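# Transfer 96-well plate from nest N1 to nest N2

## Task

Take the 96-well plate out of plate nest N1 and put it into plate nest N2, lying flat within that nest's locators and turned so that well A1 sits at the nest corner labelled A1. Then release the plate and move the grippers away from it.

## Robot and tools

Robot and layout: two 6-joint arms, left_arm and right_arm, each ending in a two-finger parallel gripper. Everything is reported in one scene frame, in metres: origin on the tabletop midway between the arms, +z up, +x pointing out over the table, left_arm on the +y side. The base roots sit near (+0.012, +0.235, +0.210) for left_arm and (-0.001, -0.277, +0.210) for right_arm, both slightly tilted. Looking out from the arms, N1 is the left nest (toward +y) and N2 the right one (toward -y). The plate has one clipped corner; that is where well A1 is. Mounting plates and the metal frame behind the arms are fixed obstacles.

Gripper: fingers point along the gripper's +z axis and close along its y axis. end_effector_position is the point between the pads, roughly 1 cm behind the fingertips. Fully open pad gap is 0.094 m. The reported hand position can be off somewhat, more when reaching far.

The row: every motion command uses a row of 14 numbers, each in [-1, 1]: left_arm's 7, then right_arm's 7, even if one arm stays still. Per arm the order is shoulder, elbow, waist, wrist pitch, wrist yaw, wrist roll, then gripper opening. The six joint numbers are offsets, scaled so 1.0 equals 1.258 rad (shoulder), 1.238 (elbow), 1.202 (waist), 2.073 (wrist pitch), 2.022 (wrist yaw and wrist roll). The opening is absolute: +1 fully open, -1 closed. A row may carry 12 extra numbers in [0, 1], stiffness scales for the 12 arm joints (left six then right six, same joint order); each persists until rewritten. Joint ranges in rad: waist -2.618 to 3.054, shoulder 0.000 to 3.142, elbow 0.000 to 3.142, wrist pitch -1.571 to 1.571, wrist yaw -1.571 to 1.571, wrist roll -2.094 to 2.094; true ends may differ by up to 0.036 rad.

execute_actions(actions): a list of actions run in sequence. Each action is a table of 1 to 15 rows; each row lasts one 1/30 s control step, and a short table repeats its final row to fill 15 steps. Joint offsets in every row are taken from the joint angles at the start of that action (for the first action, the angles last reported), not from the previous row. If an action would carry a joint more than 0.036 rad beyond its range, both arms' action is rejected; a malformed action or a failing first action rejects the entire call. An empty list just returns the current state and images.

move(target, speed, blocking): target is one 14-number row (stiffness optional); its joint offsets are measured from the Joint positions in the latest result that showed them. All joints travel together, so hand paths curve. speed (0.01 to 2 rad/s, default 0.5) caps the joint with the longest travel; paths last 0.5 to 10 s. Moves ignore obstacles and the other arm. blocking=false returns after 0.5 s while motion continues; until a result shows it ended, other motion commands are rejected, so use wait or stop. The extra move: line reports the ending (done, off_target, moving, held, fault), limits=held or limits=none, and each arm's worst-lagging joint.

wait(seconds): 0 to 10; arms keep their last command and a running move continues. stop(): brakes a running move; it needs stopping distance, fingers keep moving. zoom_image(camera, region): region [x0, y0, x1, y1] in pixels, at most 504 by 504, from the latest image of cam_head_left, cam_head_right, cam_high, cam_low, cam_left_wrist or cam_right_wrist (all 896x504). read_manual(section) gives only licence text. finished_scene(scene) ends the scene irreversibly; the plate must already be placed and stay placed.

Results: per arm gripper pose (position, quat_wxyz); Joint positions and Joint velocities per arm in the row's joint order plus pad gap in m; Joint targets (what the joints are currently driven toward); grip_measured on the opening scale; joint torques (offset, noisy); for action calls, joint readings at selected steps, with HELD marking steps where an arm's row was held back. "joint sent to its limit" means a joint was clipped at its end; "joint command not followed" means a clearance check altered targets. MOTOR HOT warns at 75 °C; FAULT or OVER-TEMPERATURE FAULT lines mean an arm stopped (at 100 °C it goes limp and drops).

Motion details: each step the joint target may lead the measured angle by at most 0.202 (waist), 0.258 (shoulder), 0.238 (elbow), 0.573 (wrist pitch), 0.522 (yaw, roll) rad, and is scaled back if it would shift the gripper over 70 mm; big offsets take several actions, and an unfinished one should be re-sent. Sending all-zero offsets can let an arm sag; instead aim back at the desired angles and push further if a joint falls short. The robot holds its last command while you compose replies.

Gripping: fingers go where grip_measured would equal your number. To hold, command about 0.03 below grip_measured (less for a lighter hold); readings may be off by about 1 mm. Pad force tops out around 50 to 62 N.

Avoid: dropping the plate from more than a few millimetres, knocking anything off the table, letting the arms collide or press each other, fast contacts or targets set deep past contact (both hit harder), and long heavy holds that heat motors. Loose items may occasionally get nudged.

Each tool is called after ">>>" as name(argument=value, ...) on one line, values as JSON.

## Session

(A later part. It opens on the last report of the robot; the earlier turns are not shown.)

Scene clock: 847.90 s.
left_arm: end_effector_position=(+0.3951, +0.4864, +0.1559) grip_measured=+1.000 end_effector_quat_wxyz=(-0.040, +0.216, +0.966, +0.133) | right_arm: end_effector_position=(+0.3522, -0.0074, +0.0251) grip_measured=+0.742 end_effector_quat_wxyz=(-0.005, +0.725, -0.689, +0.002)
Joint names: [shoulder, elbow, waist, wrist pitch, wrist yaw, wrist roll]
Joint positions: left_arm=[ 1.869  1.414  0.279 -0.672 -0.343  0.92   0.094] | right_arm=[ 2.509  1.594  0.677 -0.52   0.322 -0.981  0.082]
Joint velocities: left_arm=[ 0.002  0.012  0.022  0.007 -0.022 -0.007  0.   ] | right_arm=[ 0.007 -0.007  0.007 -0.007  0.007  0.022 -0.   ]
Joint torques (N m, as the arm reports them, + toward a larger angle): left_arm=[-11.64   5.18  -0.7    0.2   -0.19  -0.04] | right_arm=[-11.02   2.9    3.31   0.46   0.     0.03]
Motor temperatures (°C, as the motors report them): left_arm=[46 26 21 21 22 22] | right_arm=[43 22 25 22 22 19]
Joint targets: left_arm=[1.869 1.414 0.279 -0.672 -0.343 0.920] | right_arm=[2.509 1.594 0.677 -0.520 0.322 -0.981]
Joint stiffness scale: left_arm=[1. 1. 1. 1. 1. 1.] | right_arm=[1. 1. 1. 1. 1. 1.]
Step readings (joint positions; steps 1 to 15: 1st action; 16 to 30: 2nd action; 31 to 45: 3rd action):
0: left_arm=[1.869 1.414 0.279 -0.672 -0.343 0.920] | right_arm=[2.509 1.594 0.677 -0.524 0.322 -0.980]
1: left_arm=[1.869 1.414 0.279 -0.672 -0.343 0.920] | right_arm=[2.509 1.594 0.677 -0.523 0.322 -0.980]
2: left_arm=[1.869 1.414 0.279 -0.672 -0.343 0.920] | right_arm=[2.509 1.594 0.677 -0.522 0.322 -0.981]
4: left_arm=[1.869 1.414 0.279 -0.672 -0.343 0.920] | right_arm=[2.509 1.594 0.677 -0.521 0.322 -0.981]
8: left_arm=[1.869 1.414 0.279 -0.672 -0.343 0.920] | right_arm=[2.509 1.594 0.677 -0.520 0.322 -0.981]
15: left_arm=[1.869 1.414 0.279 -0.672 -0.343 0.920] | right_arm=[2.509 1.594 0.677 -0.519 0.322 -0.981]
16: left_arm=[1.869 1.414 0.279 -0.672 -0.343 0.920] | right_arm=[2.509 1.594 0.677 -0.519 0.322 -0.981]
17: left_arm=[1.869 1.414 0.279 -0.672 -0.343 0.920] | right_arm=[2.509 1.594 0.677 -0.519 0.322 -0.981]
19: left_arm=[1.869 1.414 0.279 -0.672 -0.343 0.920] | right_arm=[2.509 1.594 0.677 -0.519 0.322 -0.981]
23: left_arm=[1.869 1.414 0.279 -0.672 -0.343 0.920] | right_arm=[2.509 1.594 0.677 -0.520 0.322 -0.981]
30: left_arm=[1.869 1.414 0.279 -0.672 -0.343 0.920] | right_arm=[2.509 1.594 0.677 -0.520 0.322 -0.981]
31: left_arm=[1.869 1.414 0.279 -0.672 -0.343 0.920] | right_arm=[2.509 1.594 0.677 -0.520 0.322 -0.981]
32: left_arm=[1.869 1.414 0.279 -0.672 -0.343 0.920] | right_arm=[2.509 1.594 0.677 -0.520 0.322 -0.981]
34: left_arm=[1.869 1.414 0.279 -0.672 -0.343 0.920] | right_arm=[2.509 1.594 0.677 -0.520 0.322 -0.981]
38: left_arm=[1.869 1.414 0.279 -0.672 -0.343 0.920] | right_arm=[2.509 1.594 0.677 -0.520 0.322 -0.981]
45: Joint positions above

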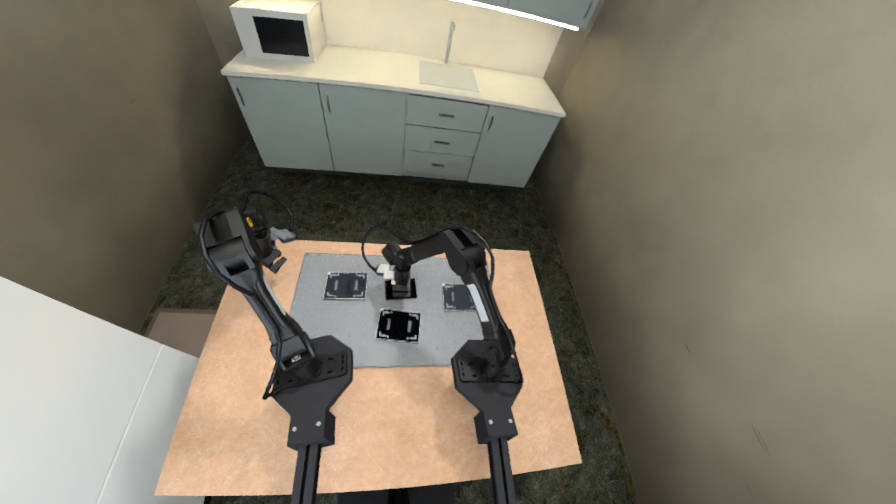

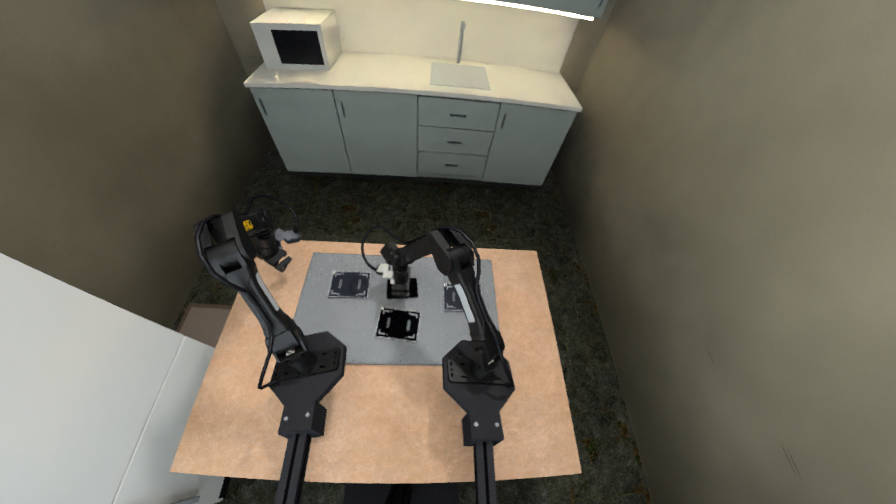

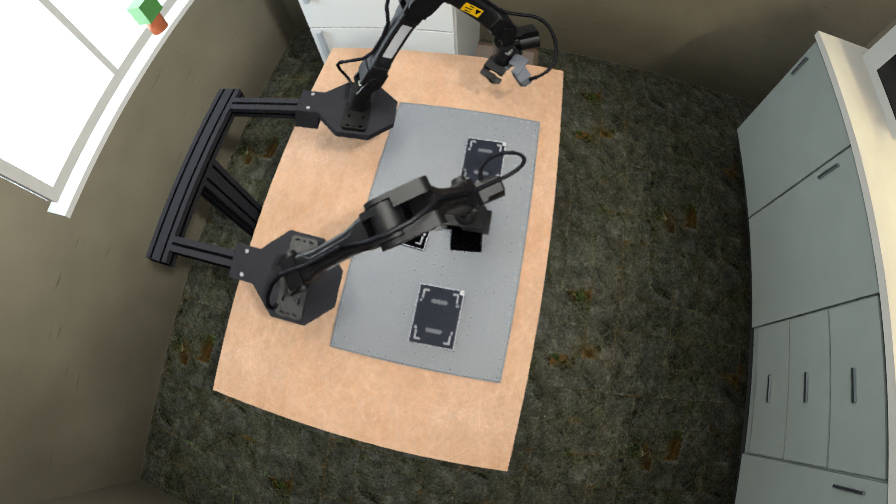

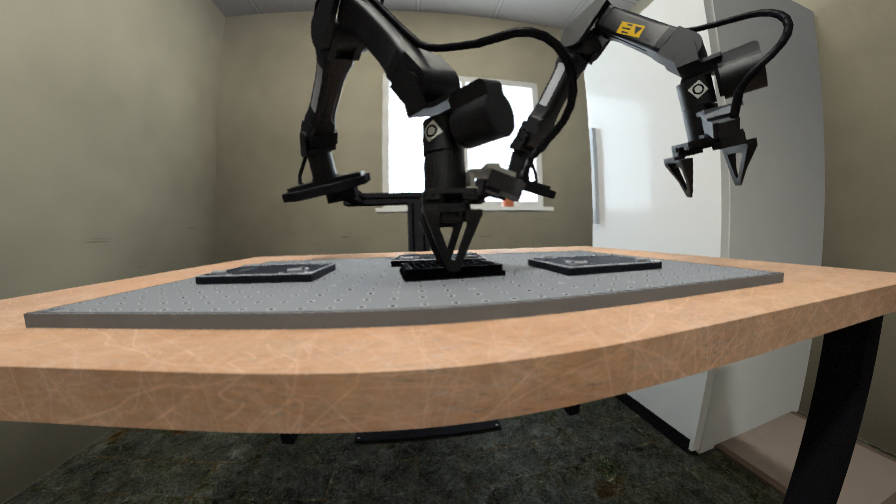

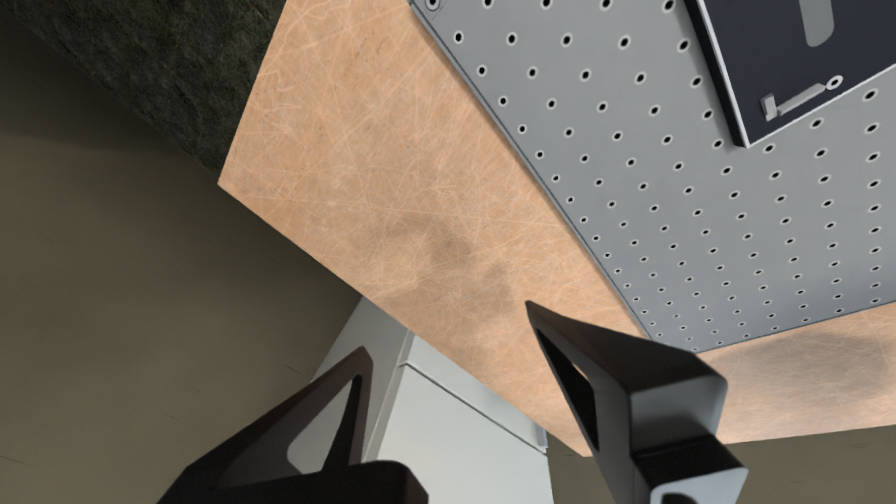

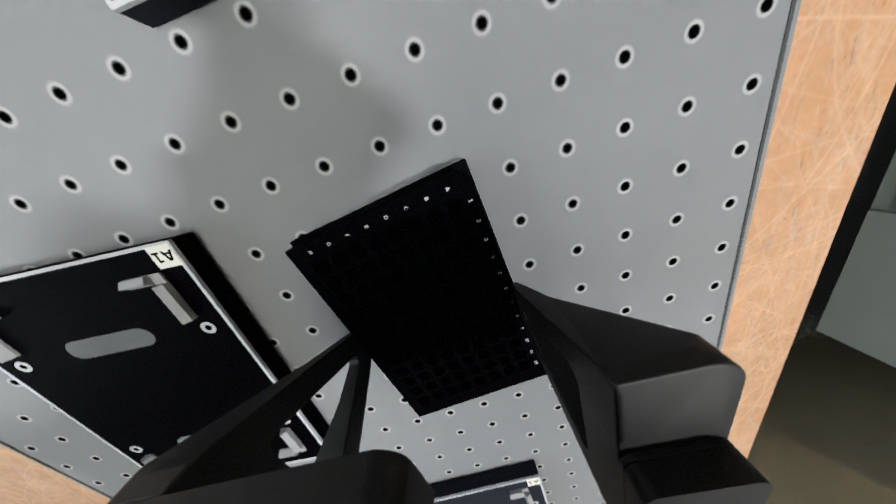

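>>> execute_actions(actions=[[[0,0,0,0,0,0,1,0,0,0,0,0,0,0.72],[0,0,0,0,0,0,1,0,0,0,0,0,0,0.71],[0,0,0,0,0,0,1,0,0,0,0,0,0,0.70]]])

>>> zoom_image(camera="cam_low", region=[380,200,530,300])

Scene clock: 851.97 s.
left_arm: end_effector_position=(+0.3951, +0.4864, +0.1559) grip_measured=+1.000 end_effector_quat_wxyz=(-0.040, +0.216, +0.966, +0.133) | right_arm: end_effector_position=(+0.3522, -0.0074, +0.0251) grip_measured=+0.721 end_effector_quat_wxyz=(-0.005, +0.725, -0.689, +0.002)
Joint names: [shoulder, elbow, waist, wrist pitch, wrist yaw, wrist roll]
Joint positions: left_arm=[ 1.869  1.414  0.279 -0.672 -0.343  0.92   0.094] | right_arm=[ 2.509  1.594  0.677 -0.52   0.322 -0.981  0.081]
Joint velocities: left_arm=[ 0.017  0.012  0.007 -0.095 -0.037 -0.022  0.   ] | right_arm=[ 0.027  0.002  0.007 -0.007 -0.095  0.037 -0.001]
Joint torques (N m, as the arm reports them, + toward a larger angle): left_arm=[-11.65   5.19  -0.69   0.2   -0.19  -0.04] | right_arm=[-11.02   2.85   3.27   0.46   0.     0.02]
Motor temperatures (°C, as the motors report them): left_arm=[46 26 21 21 22 22] | right_arm=[43 22 25 22 22 19]
Joint targets: left_arm=[1.869 1.414 0.279 -0.672 -0.343 0.920] | right_arm=[2.509 1.594 0.677 -0.520 0.322 -0.981]
Joint stiffness scale: left_arm=[1. 1. 1. 1. 1. 1.] | right_arm=[1. 1. 1. 1. 1. 1.]
Step readings (joint positions):
0: left_arm=[1.869 1.414 0.279 -0.672 -0.343 0.920] | right_arm=[2.509 1.594 0.677 -0.520 0.322 -0.981]
1: left_arm=[1.869 1.414 0.279 -0.672 -0.343 0.920] | right_arm=[2.509 1.594 0.677 -0.520 0.322 -0.981]
2: left_arm=[1.869 1.414 0.279 -0.672 -0.343 0.920] | right_arm=[2.509 1.594 0.677 -0.520 0.322 -0.981]
4: left_arm=[1.869 1.414 0.279 -0.672 -0.343 0.920] | right_arm=[2.509 1.594 0.677 -0.520 0.322 -0.981]
8: left_arm=[1.869 1.414 0.279 -0.672 -0.343 0.920] | right_arm=[2.509 1.594 0.677 -0.520 0.322 -0.981]
15: Joint positions above

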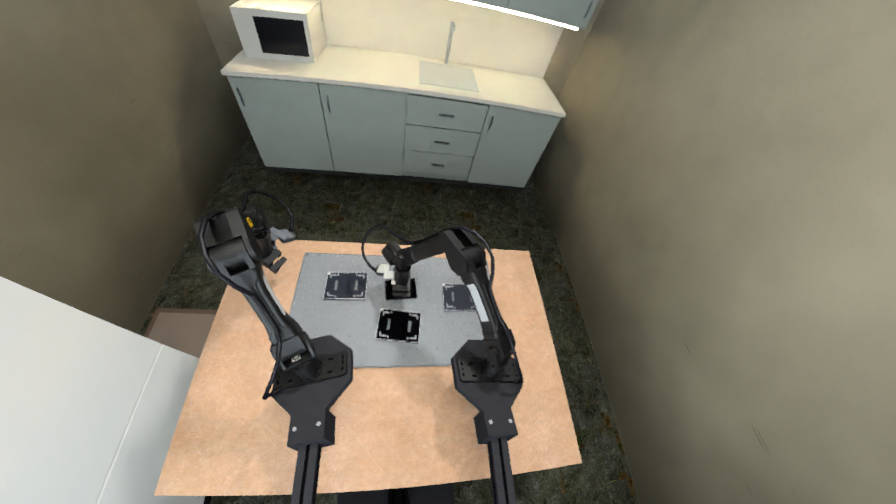

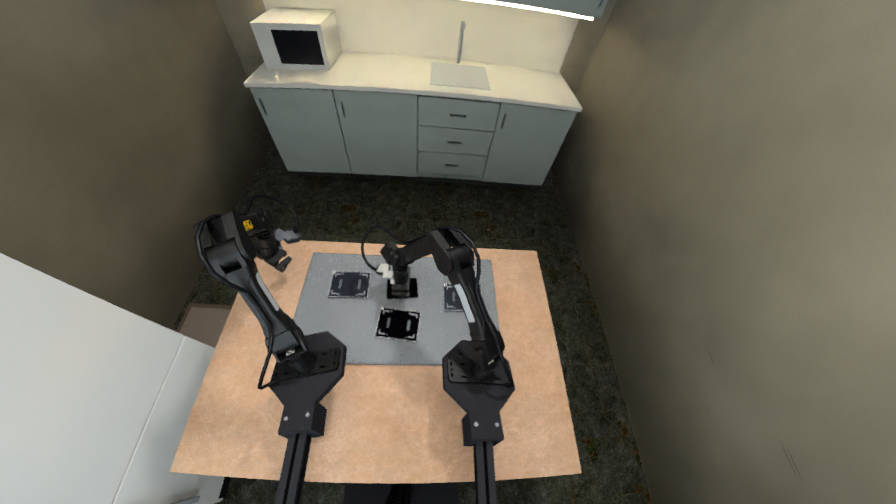

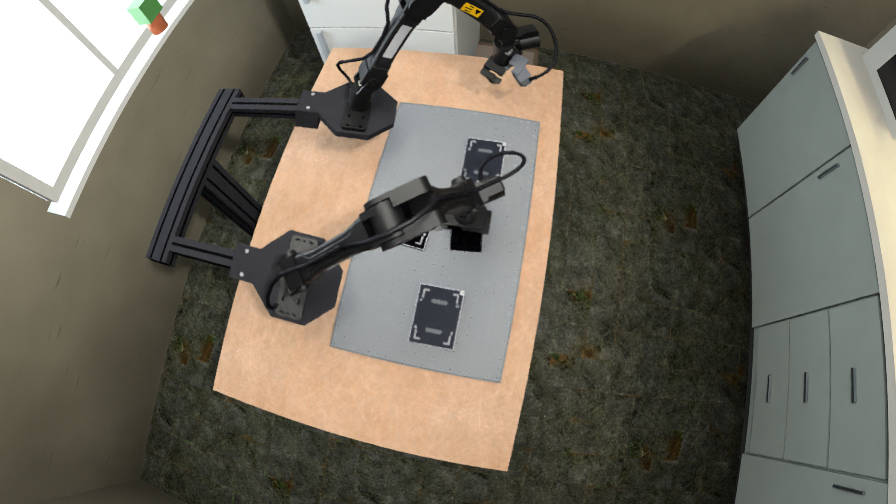

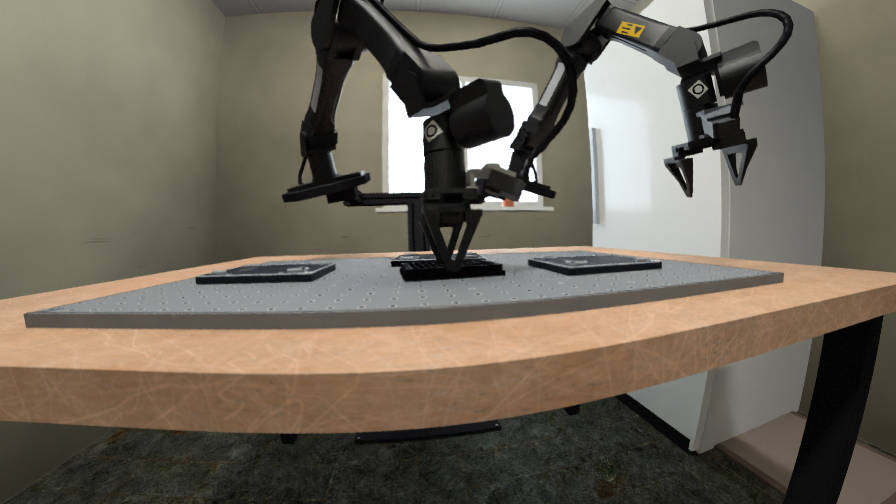

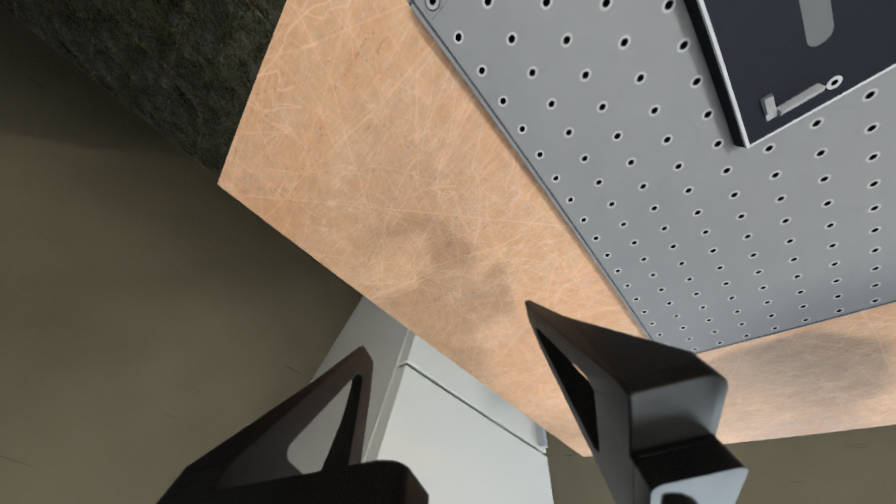

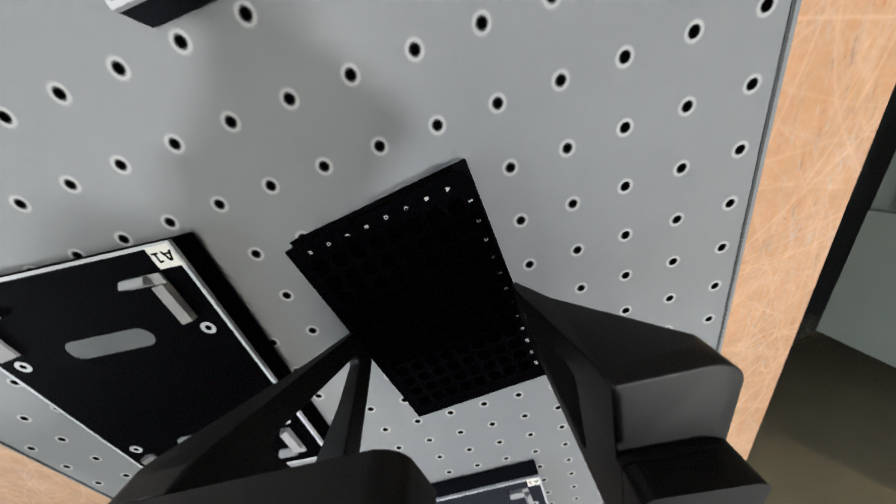

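Region (380, 200, 530, 300) of cam_low's 896x504 image, scaled by 3.360, with more detail than that image has.

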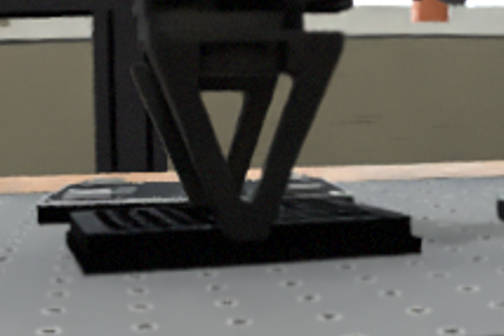

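>>> execute_actions(actions=[[[0,0,0,0,0,0,1,0,0,0,0,0,0,0.80],[0,0,0,0,0,0,1,0,0,0,0,0,0,0.88]],[[0,0,0,0,0,0,1,0.002,0,0,0.001,0,0,0.88],[0,0,0,0,0,0,1,0.003,0,0,0.002,0,0,0.88],[0,0,0,0,0,0,1,0.004,0,0,0.003,0,0,0.88],[0,0,0,0,0,0,1,0.005,0,0,0.004,0,0,0.88],[0,0,0,0,0,0,1,0.006,0,0,0.005,0,0,0.88],[0,0,0,0,0,0,1,0.007,0,0,0.007,0,0,0.88]]])

Scene clock: 867.13 s.
left_arm: end_effector_position=(+0.3951, +0.4864, +0.1559) grip_measured=+1.000 end_effector_quat_wxyz=(-0.040, +0.216, +0.966, +0.133) | right_arm: end_effector_position=(+0.3524, -0.0074, +0.0251) grip_measured=+0.877 end_effector_quat_wxyz=(-0.005, +0.725, -0.689, +0.002)
Joint names: [shoulder, elbow, waist, wrist pitch, wrist yaw, wrist roll]
Joint positions: left_arm=[ 1.869  1.414  0.279 -0.672 -0.343  0.92   0.094] | right_arm=[ 2.509  1.594  0.677 -0.519  0.323 -0.981  0.088]
Joint velocities: left_arm=[-0.022  0.002 -0.007 -0.037 -0.037 -0.007  0.   ] | right_arm=[ 0.007  0.002  0.012  0.007 -0.066 -0.022  0.   ]
Joint torques (N m, as the arm reports them, + toward a larger angle): left_arm=[-11.65   5.19  -0.69   0.21  -0.19  -0.04] | right_arm=[-10.36   2.87   3.3    0.64   0.     0.01]
Motor temperatures (°C, as the motors report them): left_arm=[46 26 21 21 23 22] | right_arm=[43 22 25 22 22 19]
Joint targets: left_arm=[1.869 1.414 0.279 -0.672 -0.343 0.920] | right_arm=[2.518 1.594 0.677 -0.505 0.323 -0.981]
Joint stiffness scale: left_arm=[1. 1. 1. 1. 1. 1.] | right_arm=[1. 1. 1. 1. 1. 1.]
Step readings (joint positions; steps 1 to 15: 1st action; 16 to 30: 2nd action):
0: left_arm=[1.869 1.414 0.279 -0.672 -0.343 0.920] | right_arm=[2.509 1.594 0.677 -0.520 0.322 -0.981]
1: left_arm=[1.869 1.414 0.279 -0.672 -0.343 0.920] | right_arm=[2.509 1.594 0.677 -0.520 0.322 -0.981]
2: left_arm=[1.869 1.414 0.279 -0.672 -0.343 0.920] | right_arm=[2.509 1.594 0.677 -0.520 0.323 -0.981]
4: left_arm=[1.869 1.414 0.279 -0.672 -0.343 0.920] | right_arm=[2.509 1.594 0.677 -0.520 0.323 -0.981]
8: left_arm=[1.869 1.414 0.279 -0.672 -0.343 0.920] | right_arm=[2.509 1.594 0.677 -0.520 0.323 -0.981]
15: left_arm=[1.869 1.414 0.279 -0.672 -0.343 0.920] | right_arm=[2.509 1.594 0.677 -0.520 0.323 -0.981]
16: left_arm=[1.869 1.414 0.279 -0.672 -0.343 0.920] | right_arm=[2.509 1.594 0.677 -0.520 0.323 -0.981]
17: left_arm=[1.869 1.414 0.279 -0.672 -0.343 0.920] | right_arm=[2.509 1.594 0.677 -0.520 0.323 -0.981]
19: left_arm=[1.869 1.414 0.279 -0.672 -0.343 0.920] | right_arm=[2.509 1.594 0.677 -0.520 0.323 -0.981]
23: left_arm=[1.869 1.414 0.279 -0.672 -0.343 0.920] | right_arm=[2.509 1.594 0.677 -0.519 0.323 -0.981]
30: Joint positions above

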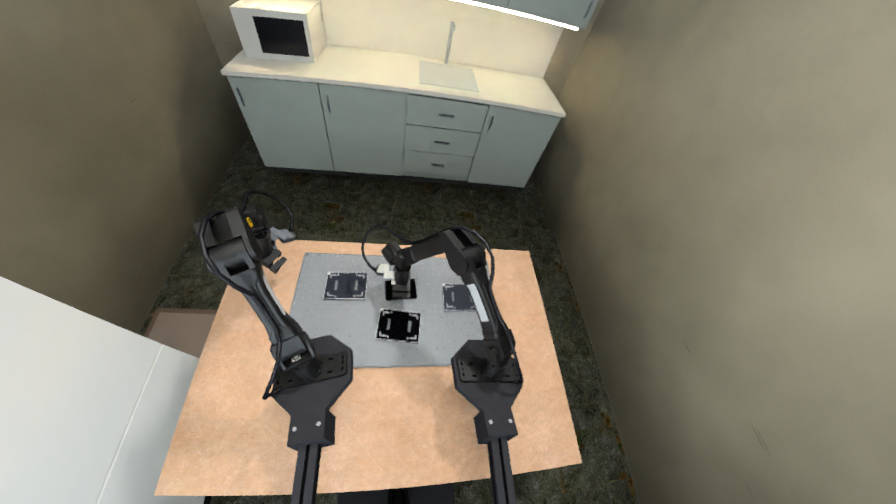

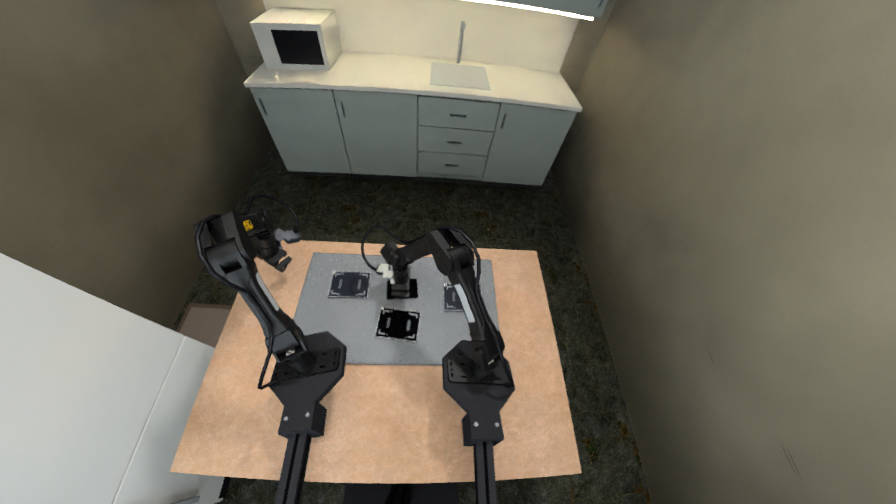

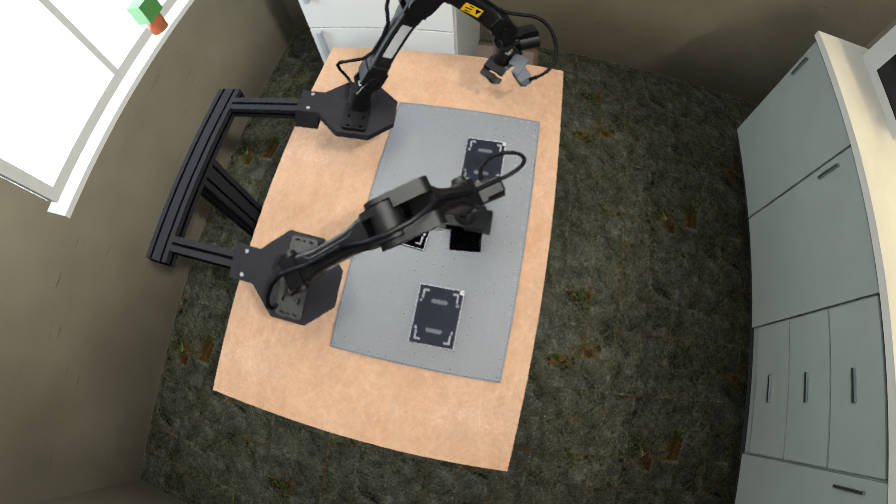

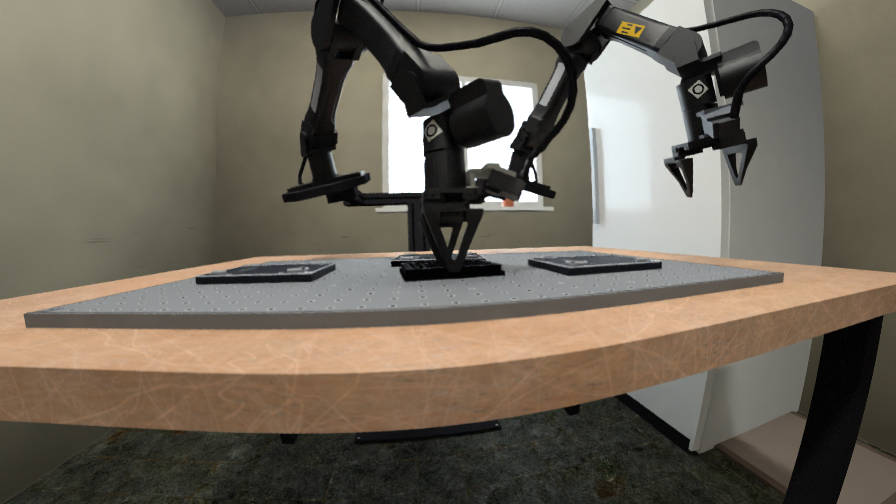

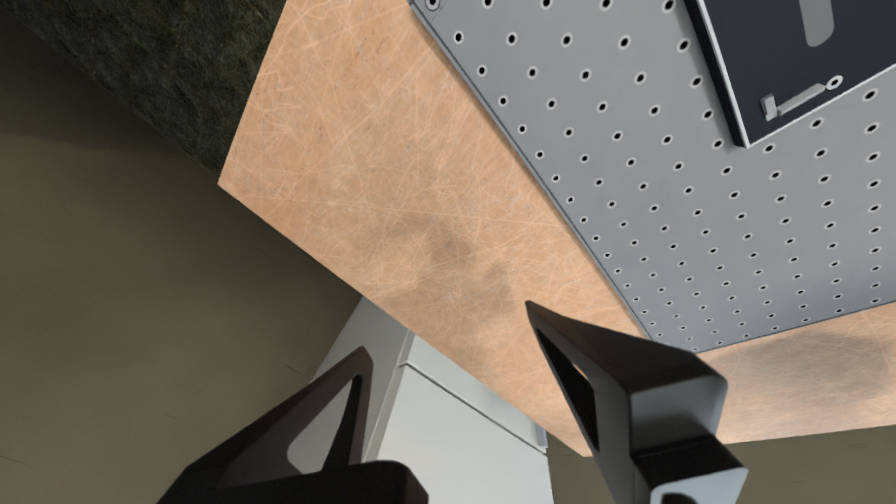

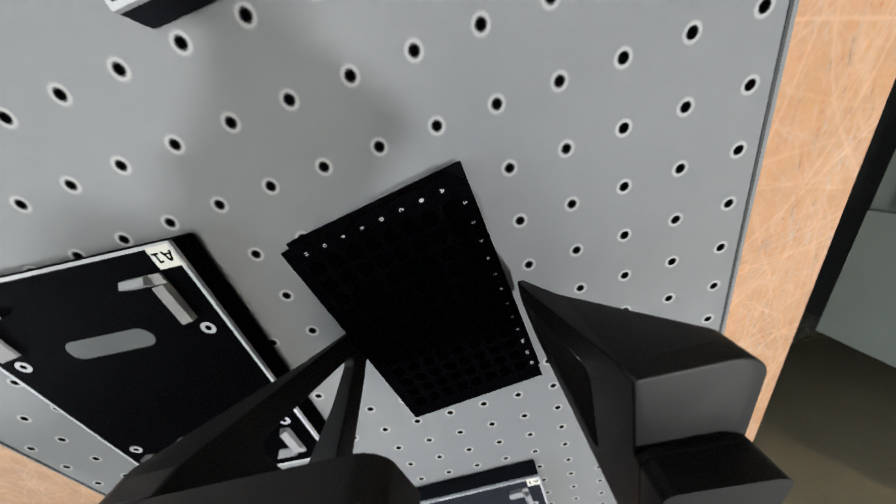

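>>> zoom_image(camera="cam_low", region=[420,240,500,290])

>>> zoom_image(camera="cam_right_wrist", region=[300,250,600,450])

Region (420, 240, 500, 290) of cam_low's 896x504 image, scaled by 6.300, with more detail than that image has; it fills the top 315 rows of this view, and the rest is white.

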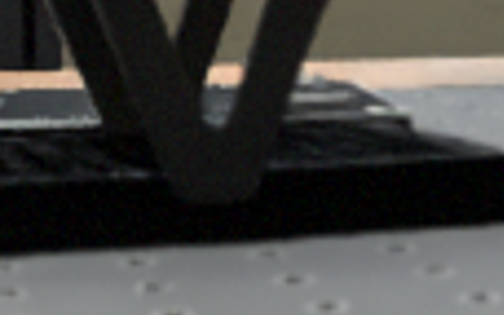

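Region (300, 250, 600, 450) of cam_right_wrist's 896x504 image, scaled by 1.680, with more detail than that image has.

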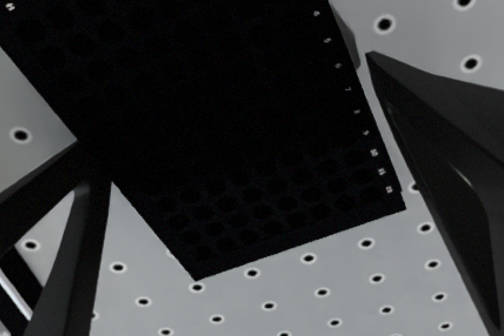

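>>> execute_actions(actions=[[[0,0,0,0,0,0,1,0.014,0,0,0,0,0,1],[0,0,0,0,0,0,1,0.014,0,0,0,0,0,1],[0,0,0,0,0,0,1,0.014,0,0,0,0,0,1],[0,0,0,0,0,0,1,0.014,0,0,0,0,0,1],[0,0,0,0,0,0,1,0.009,0,0,0,0,0,1]]])

Scene clock: 890.67 s.
left_arm: end_effector_position=(+0.3951, +0.4864, +0.1559) grip_measured=+1.000 end_effector_quat_wxyz=(-0.040, +0.216, +0.966, +0.133) | right_arm: end_effector_position=(+0.3524, -0.0074, +0.0251) grip_measured=+1.000 end_effector_quat_wxyz=(-0.005, +0.725, -0.689, +0.002)
Joint names: [shoulder, elbow, waist, wrist pitch, wrist yaw, wrist roll]
Joint positions: left_arm=[ 1.869  1.414  0.279 -0.672 -0.343  0.92   0.094] | right_arm=[ 2.509  1.594  0.677 -0.519  0.323 -0.981  0.094]
Joint velocities: left_arm=[-0.012 -0.012 -0.002  0.051  0.051 -0.007  0.   ] | right_arm=[-0.002 -0.002 -0.007 -0.022 -0.022  0.007  0.   ]
Joint torques (N m, as the arm reports them, + toward a larger angle): left_arm=[-11.65   5.19  -0.69   0.2   -0.19  -0.04] | right_arm=[-10.16   2.87   3.32   0.46   0.     0.02]
Motor temperatures (°C, as the motors report them): left_arm=[46 26 21 21 23 22] | right_arm=[42 22 25 22 22 19]
Joint targets: left_arm=[1.869 1.414 0.279 -0.672 -0.343 0.920] | right_arm=[2.520 1.594 0.677 -0.519 0.323 -0.981]
Joint stiffness scale: left_arm=[1. 1. 1. 1. 1. 1.] | right_arm=[1. 1. 1. 1. 1. 1.]
Step readings (joint positions):
0: left_arm=[1.869 1.414 0.279 -0.672 -0.343 0.920] | right_arm=[2.509 1.594 0.677 -0.519 0.323 -0.981]
1: left_arm=[1.869 1.414 0.279 -0.672 -0.343 0.920] | right_arm=[2.509 1.594 0.677 -0.519 0.323 -0.981]
2: left_arm=[1.869 1.414 0.279 -0.672 -0.343 0.920] | right_arm=[2.509 1.594 0.677 -0.519 0.323 -0.981]
4: left_arm=[1.869 1.414 0.279 -0.672 -0.343 0.920] | right_arm=[2.509 1.594 0.677 -0.519 0.323 -0.981]
8: left_arm=[1.869 1.414 0.279 -0.672 -0.343 0.920] | right_arm=[2.509 1.594 0.677 -0.519 0.323 -0.981]
15: Joint positions above

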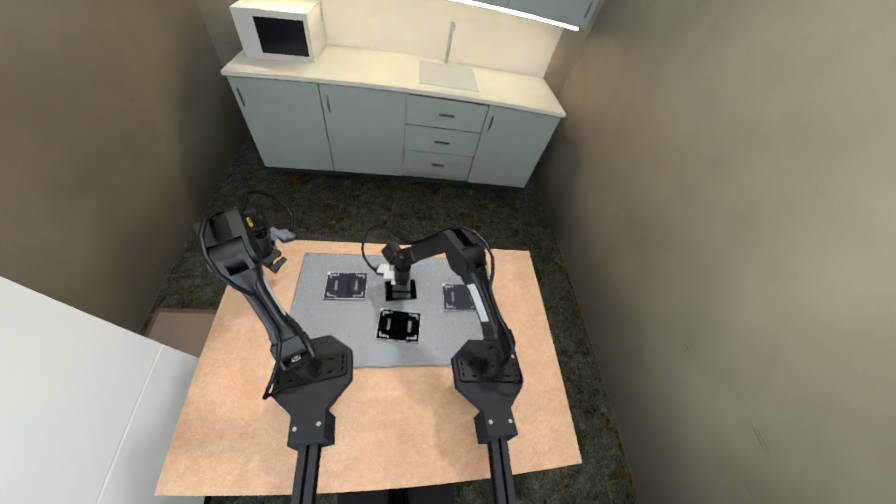

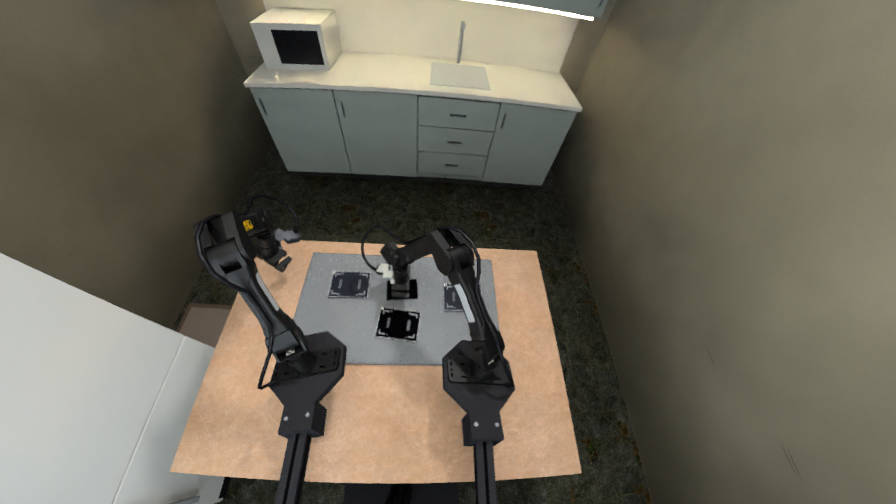

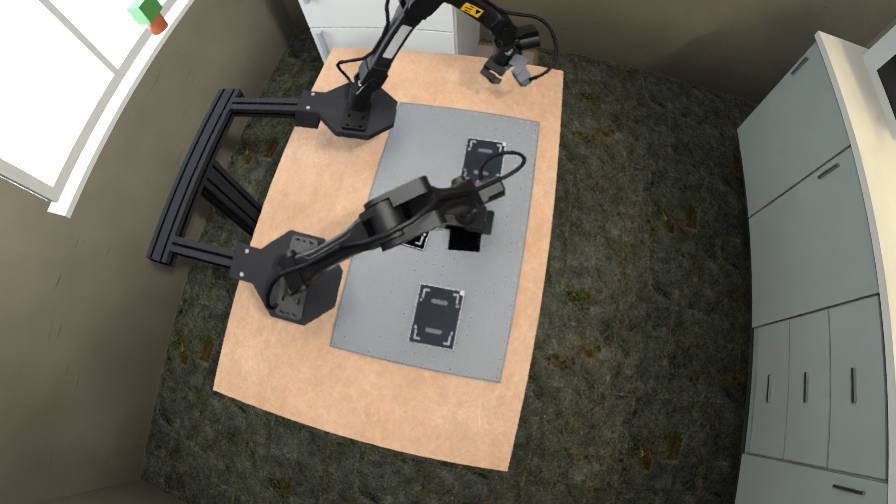

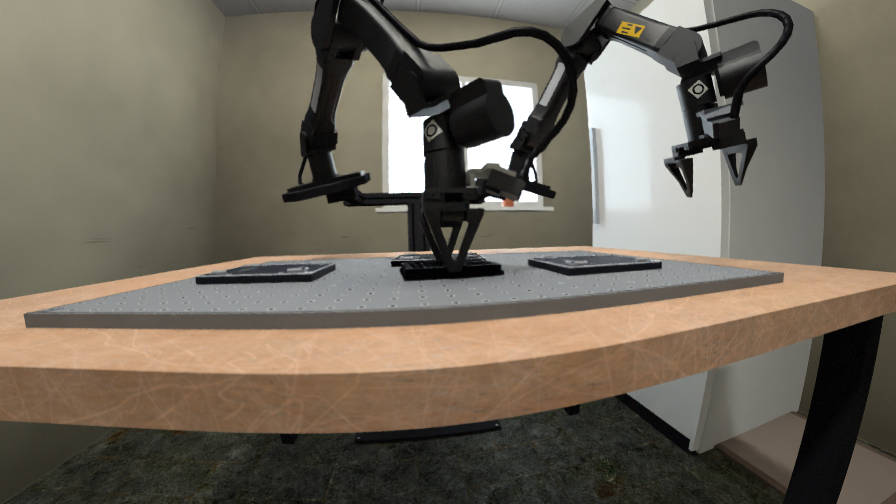

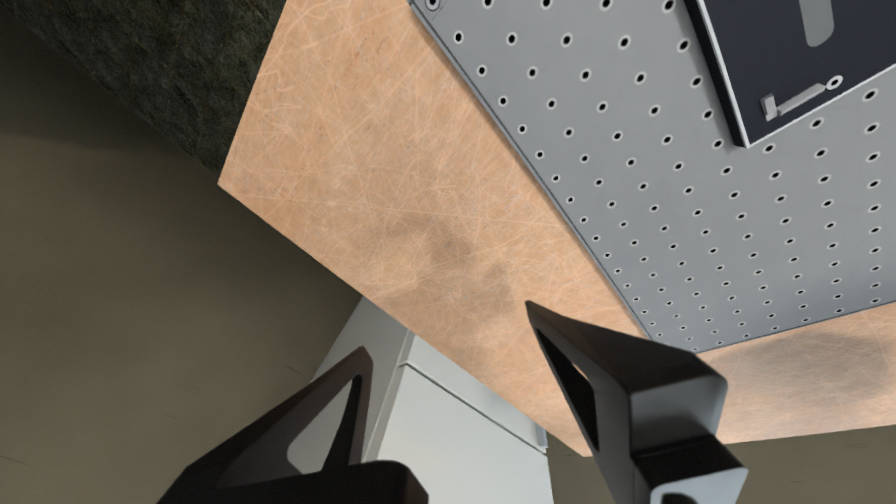

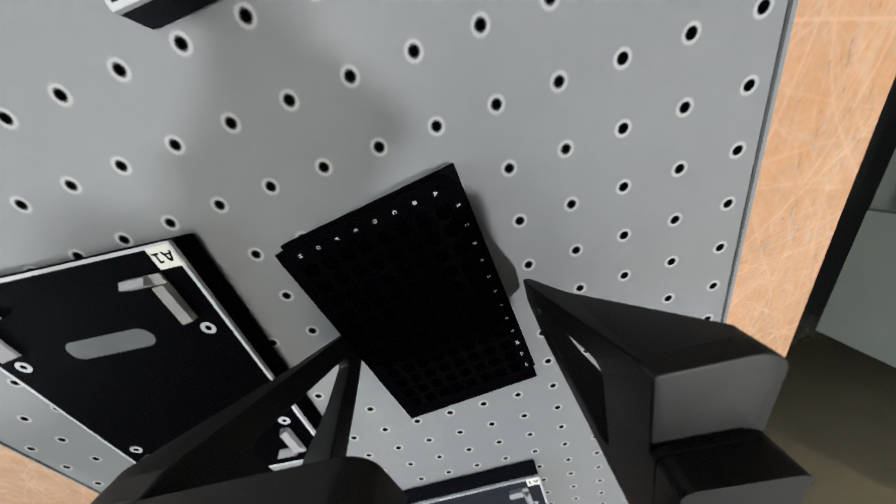

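>>> zoom_image(camera="cam_right_wrist", region=[300,290,420,420])

>>> zoom_image(camera="cam_low", region=[390,230,510,290])

>>> zoom_image(camera="cam_head_left", region=[370,260,440,320])

Region (300, 290, 420, 420) of cam_right_wrist's 896x504 image, scaled by 3.877, with more detail than that image has; it fills the left 465 columns of this view, and the rest is white.

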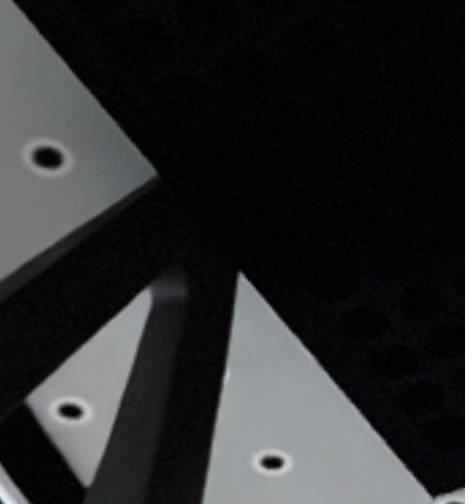

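Region (390, 230, 510, 290) of cam_low's 896x504 image, scaled by 4.200, with more detail than that image has.

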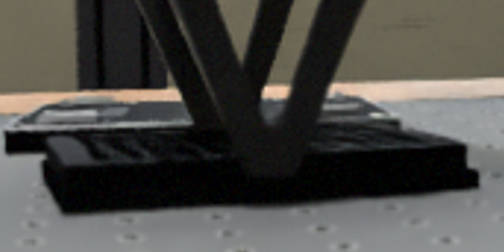

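Region (370, 260, 440, 320) of cam_head_left's 896x504 image, scaled by 7.200, with more detail than that image has; it fills the top 432 rows of this view, and the rest is white.

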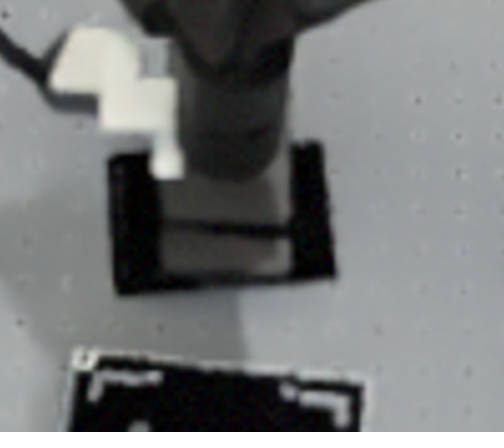

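>>> move(target=[0,0,0,0,0,0,1,-0.044,0,0,-0.018,0,0,1], speed=0.1)

Scene clock: 930.70 s.
left_arm: end_effector_position=(+0.3951, +0.4864, +0.1559) grip_measured=+1.000 end_effector_quat_wxyz=(-0.040, +0.216, +0.966, +0.133) | right_arm: end_effector_position=(+0.3543, -0.0098, +0.0344) grip_measured=+1.000 end_effector_quat_wxyz=(-0.003, +0.725, -0.688, +0.002)
Joint names: [shoulder, elbow, waist, wrist pitch, wrist yaw, wrist roll]
Joint positions: left_arm=[ 1.869  1.414  0.279 -0.672 -0.343  0.92   0.094] | right_arm=[ 2.485  1.594  0.677 -0.548  0.323 -0.981  0.094]
Joint velocities: left_arm=[ 0.017  0.007 -0.007 -0.007 -0.037 -0.037  0.   ] | right_arm=[ 0.007 -0.017  0.007 -0.007 -0.007 -0.007  0.   ]
Joint torques (N m, as the arm reports them, + toward a larger angle): left_arm=[-11.65   5.19  -0.7    0.2   -0.19  -0.04] | right_arm=[-13.41   2.99   3.29   0.35  -0.01   0.03]
Motor temperatures (°C, as the motors report them): left_arm=[47 26 21 21 23 22] | right_arm=[42 22 25 22 22 19]
Joint targets: left_arm=[1.869 1.414 0.279 -0.672 -0.343 0.920] | right_arm=[2.453 1.594 0.677 -0.557 0.323 -0.981]
Joint stiffness scale: left_arm=[1. 1. 1. 1. 1. 1.] | right_arm=[1. 1. 1. 1. 1. 1.]
move: off_target (right_arm); limits=none; left_arm: farthest joint: the waist, 0.000 radians from its target (0.000 radians at the start); right_arm: farthest joint: the shoulder, 0.031 radians from its target (0.055 radians at the start)

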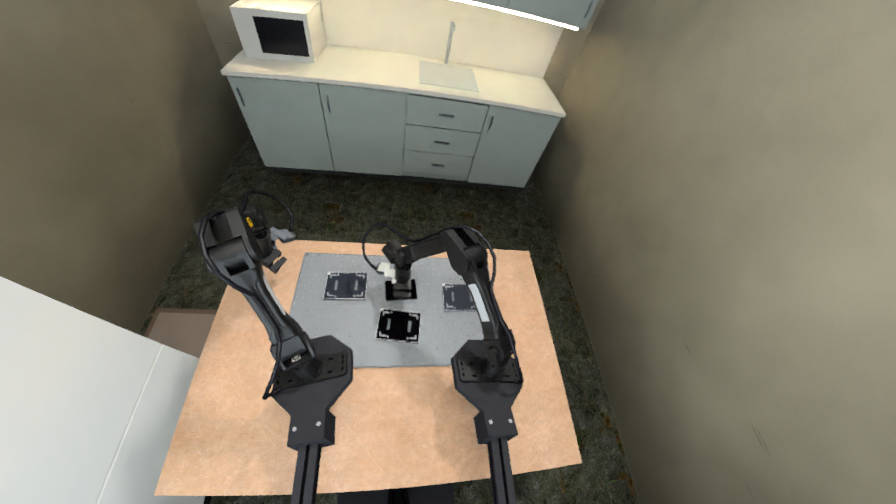

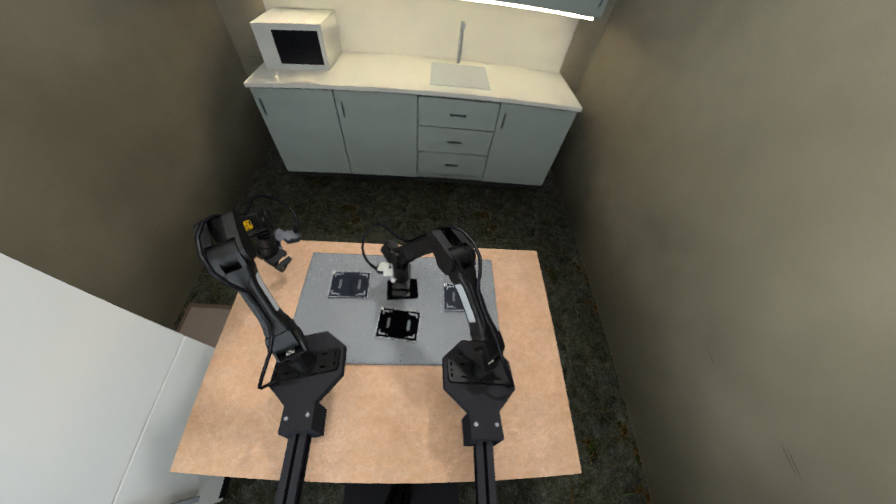

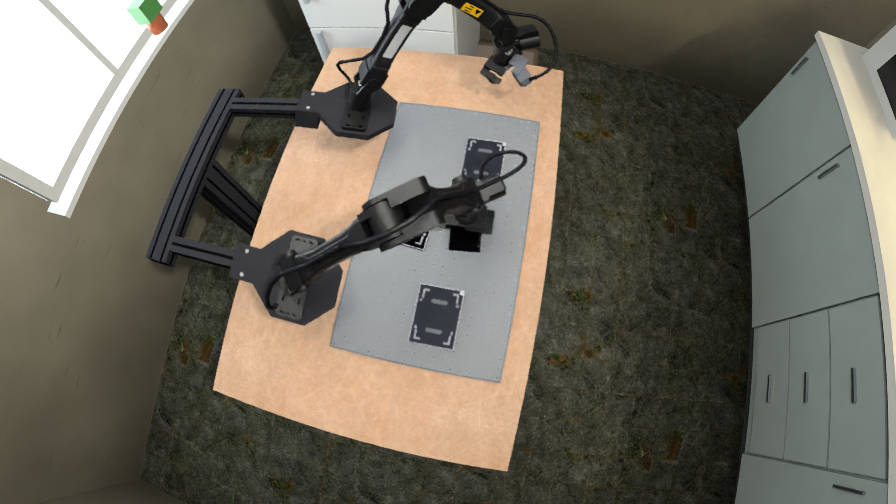

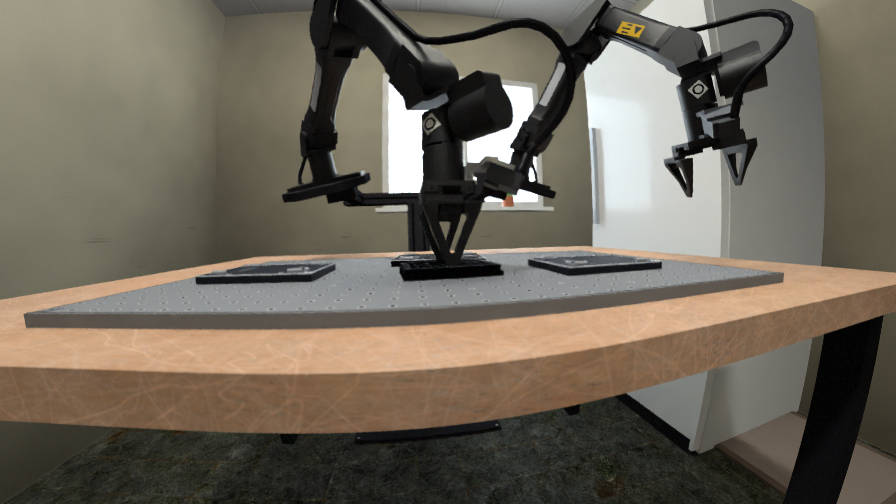

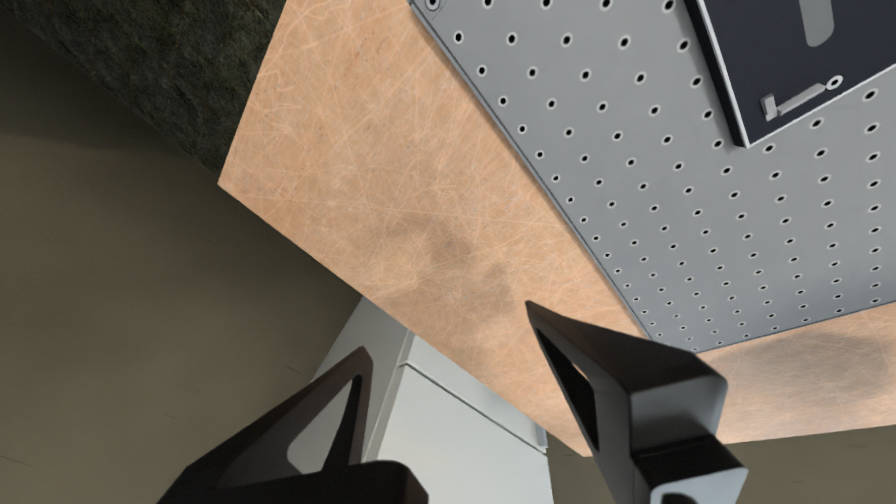

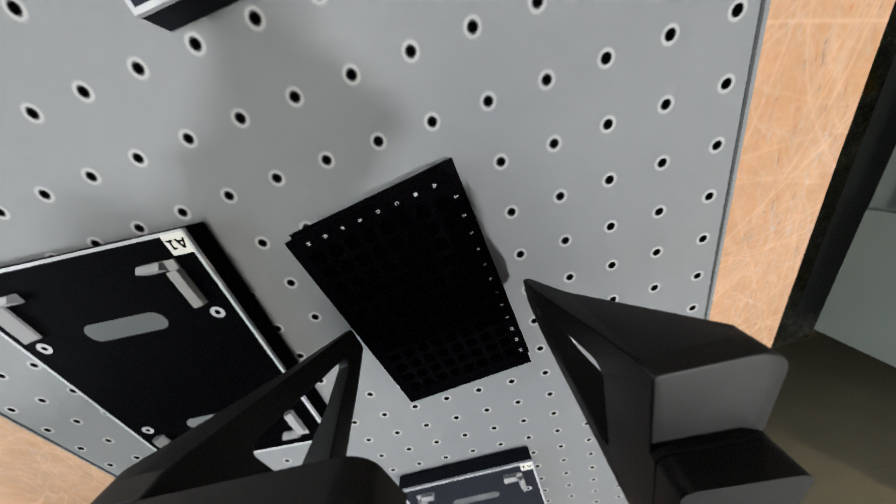

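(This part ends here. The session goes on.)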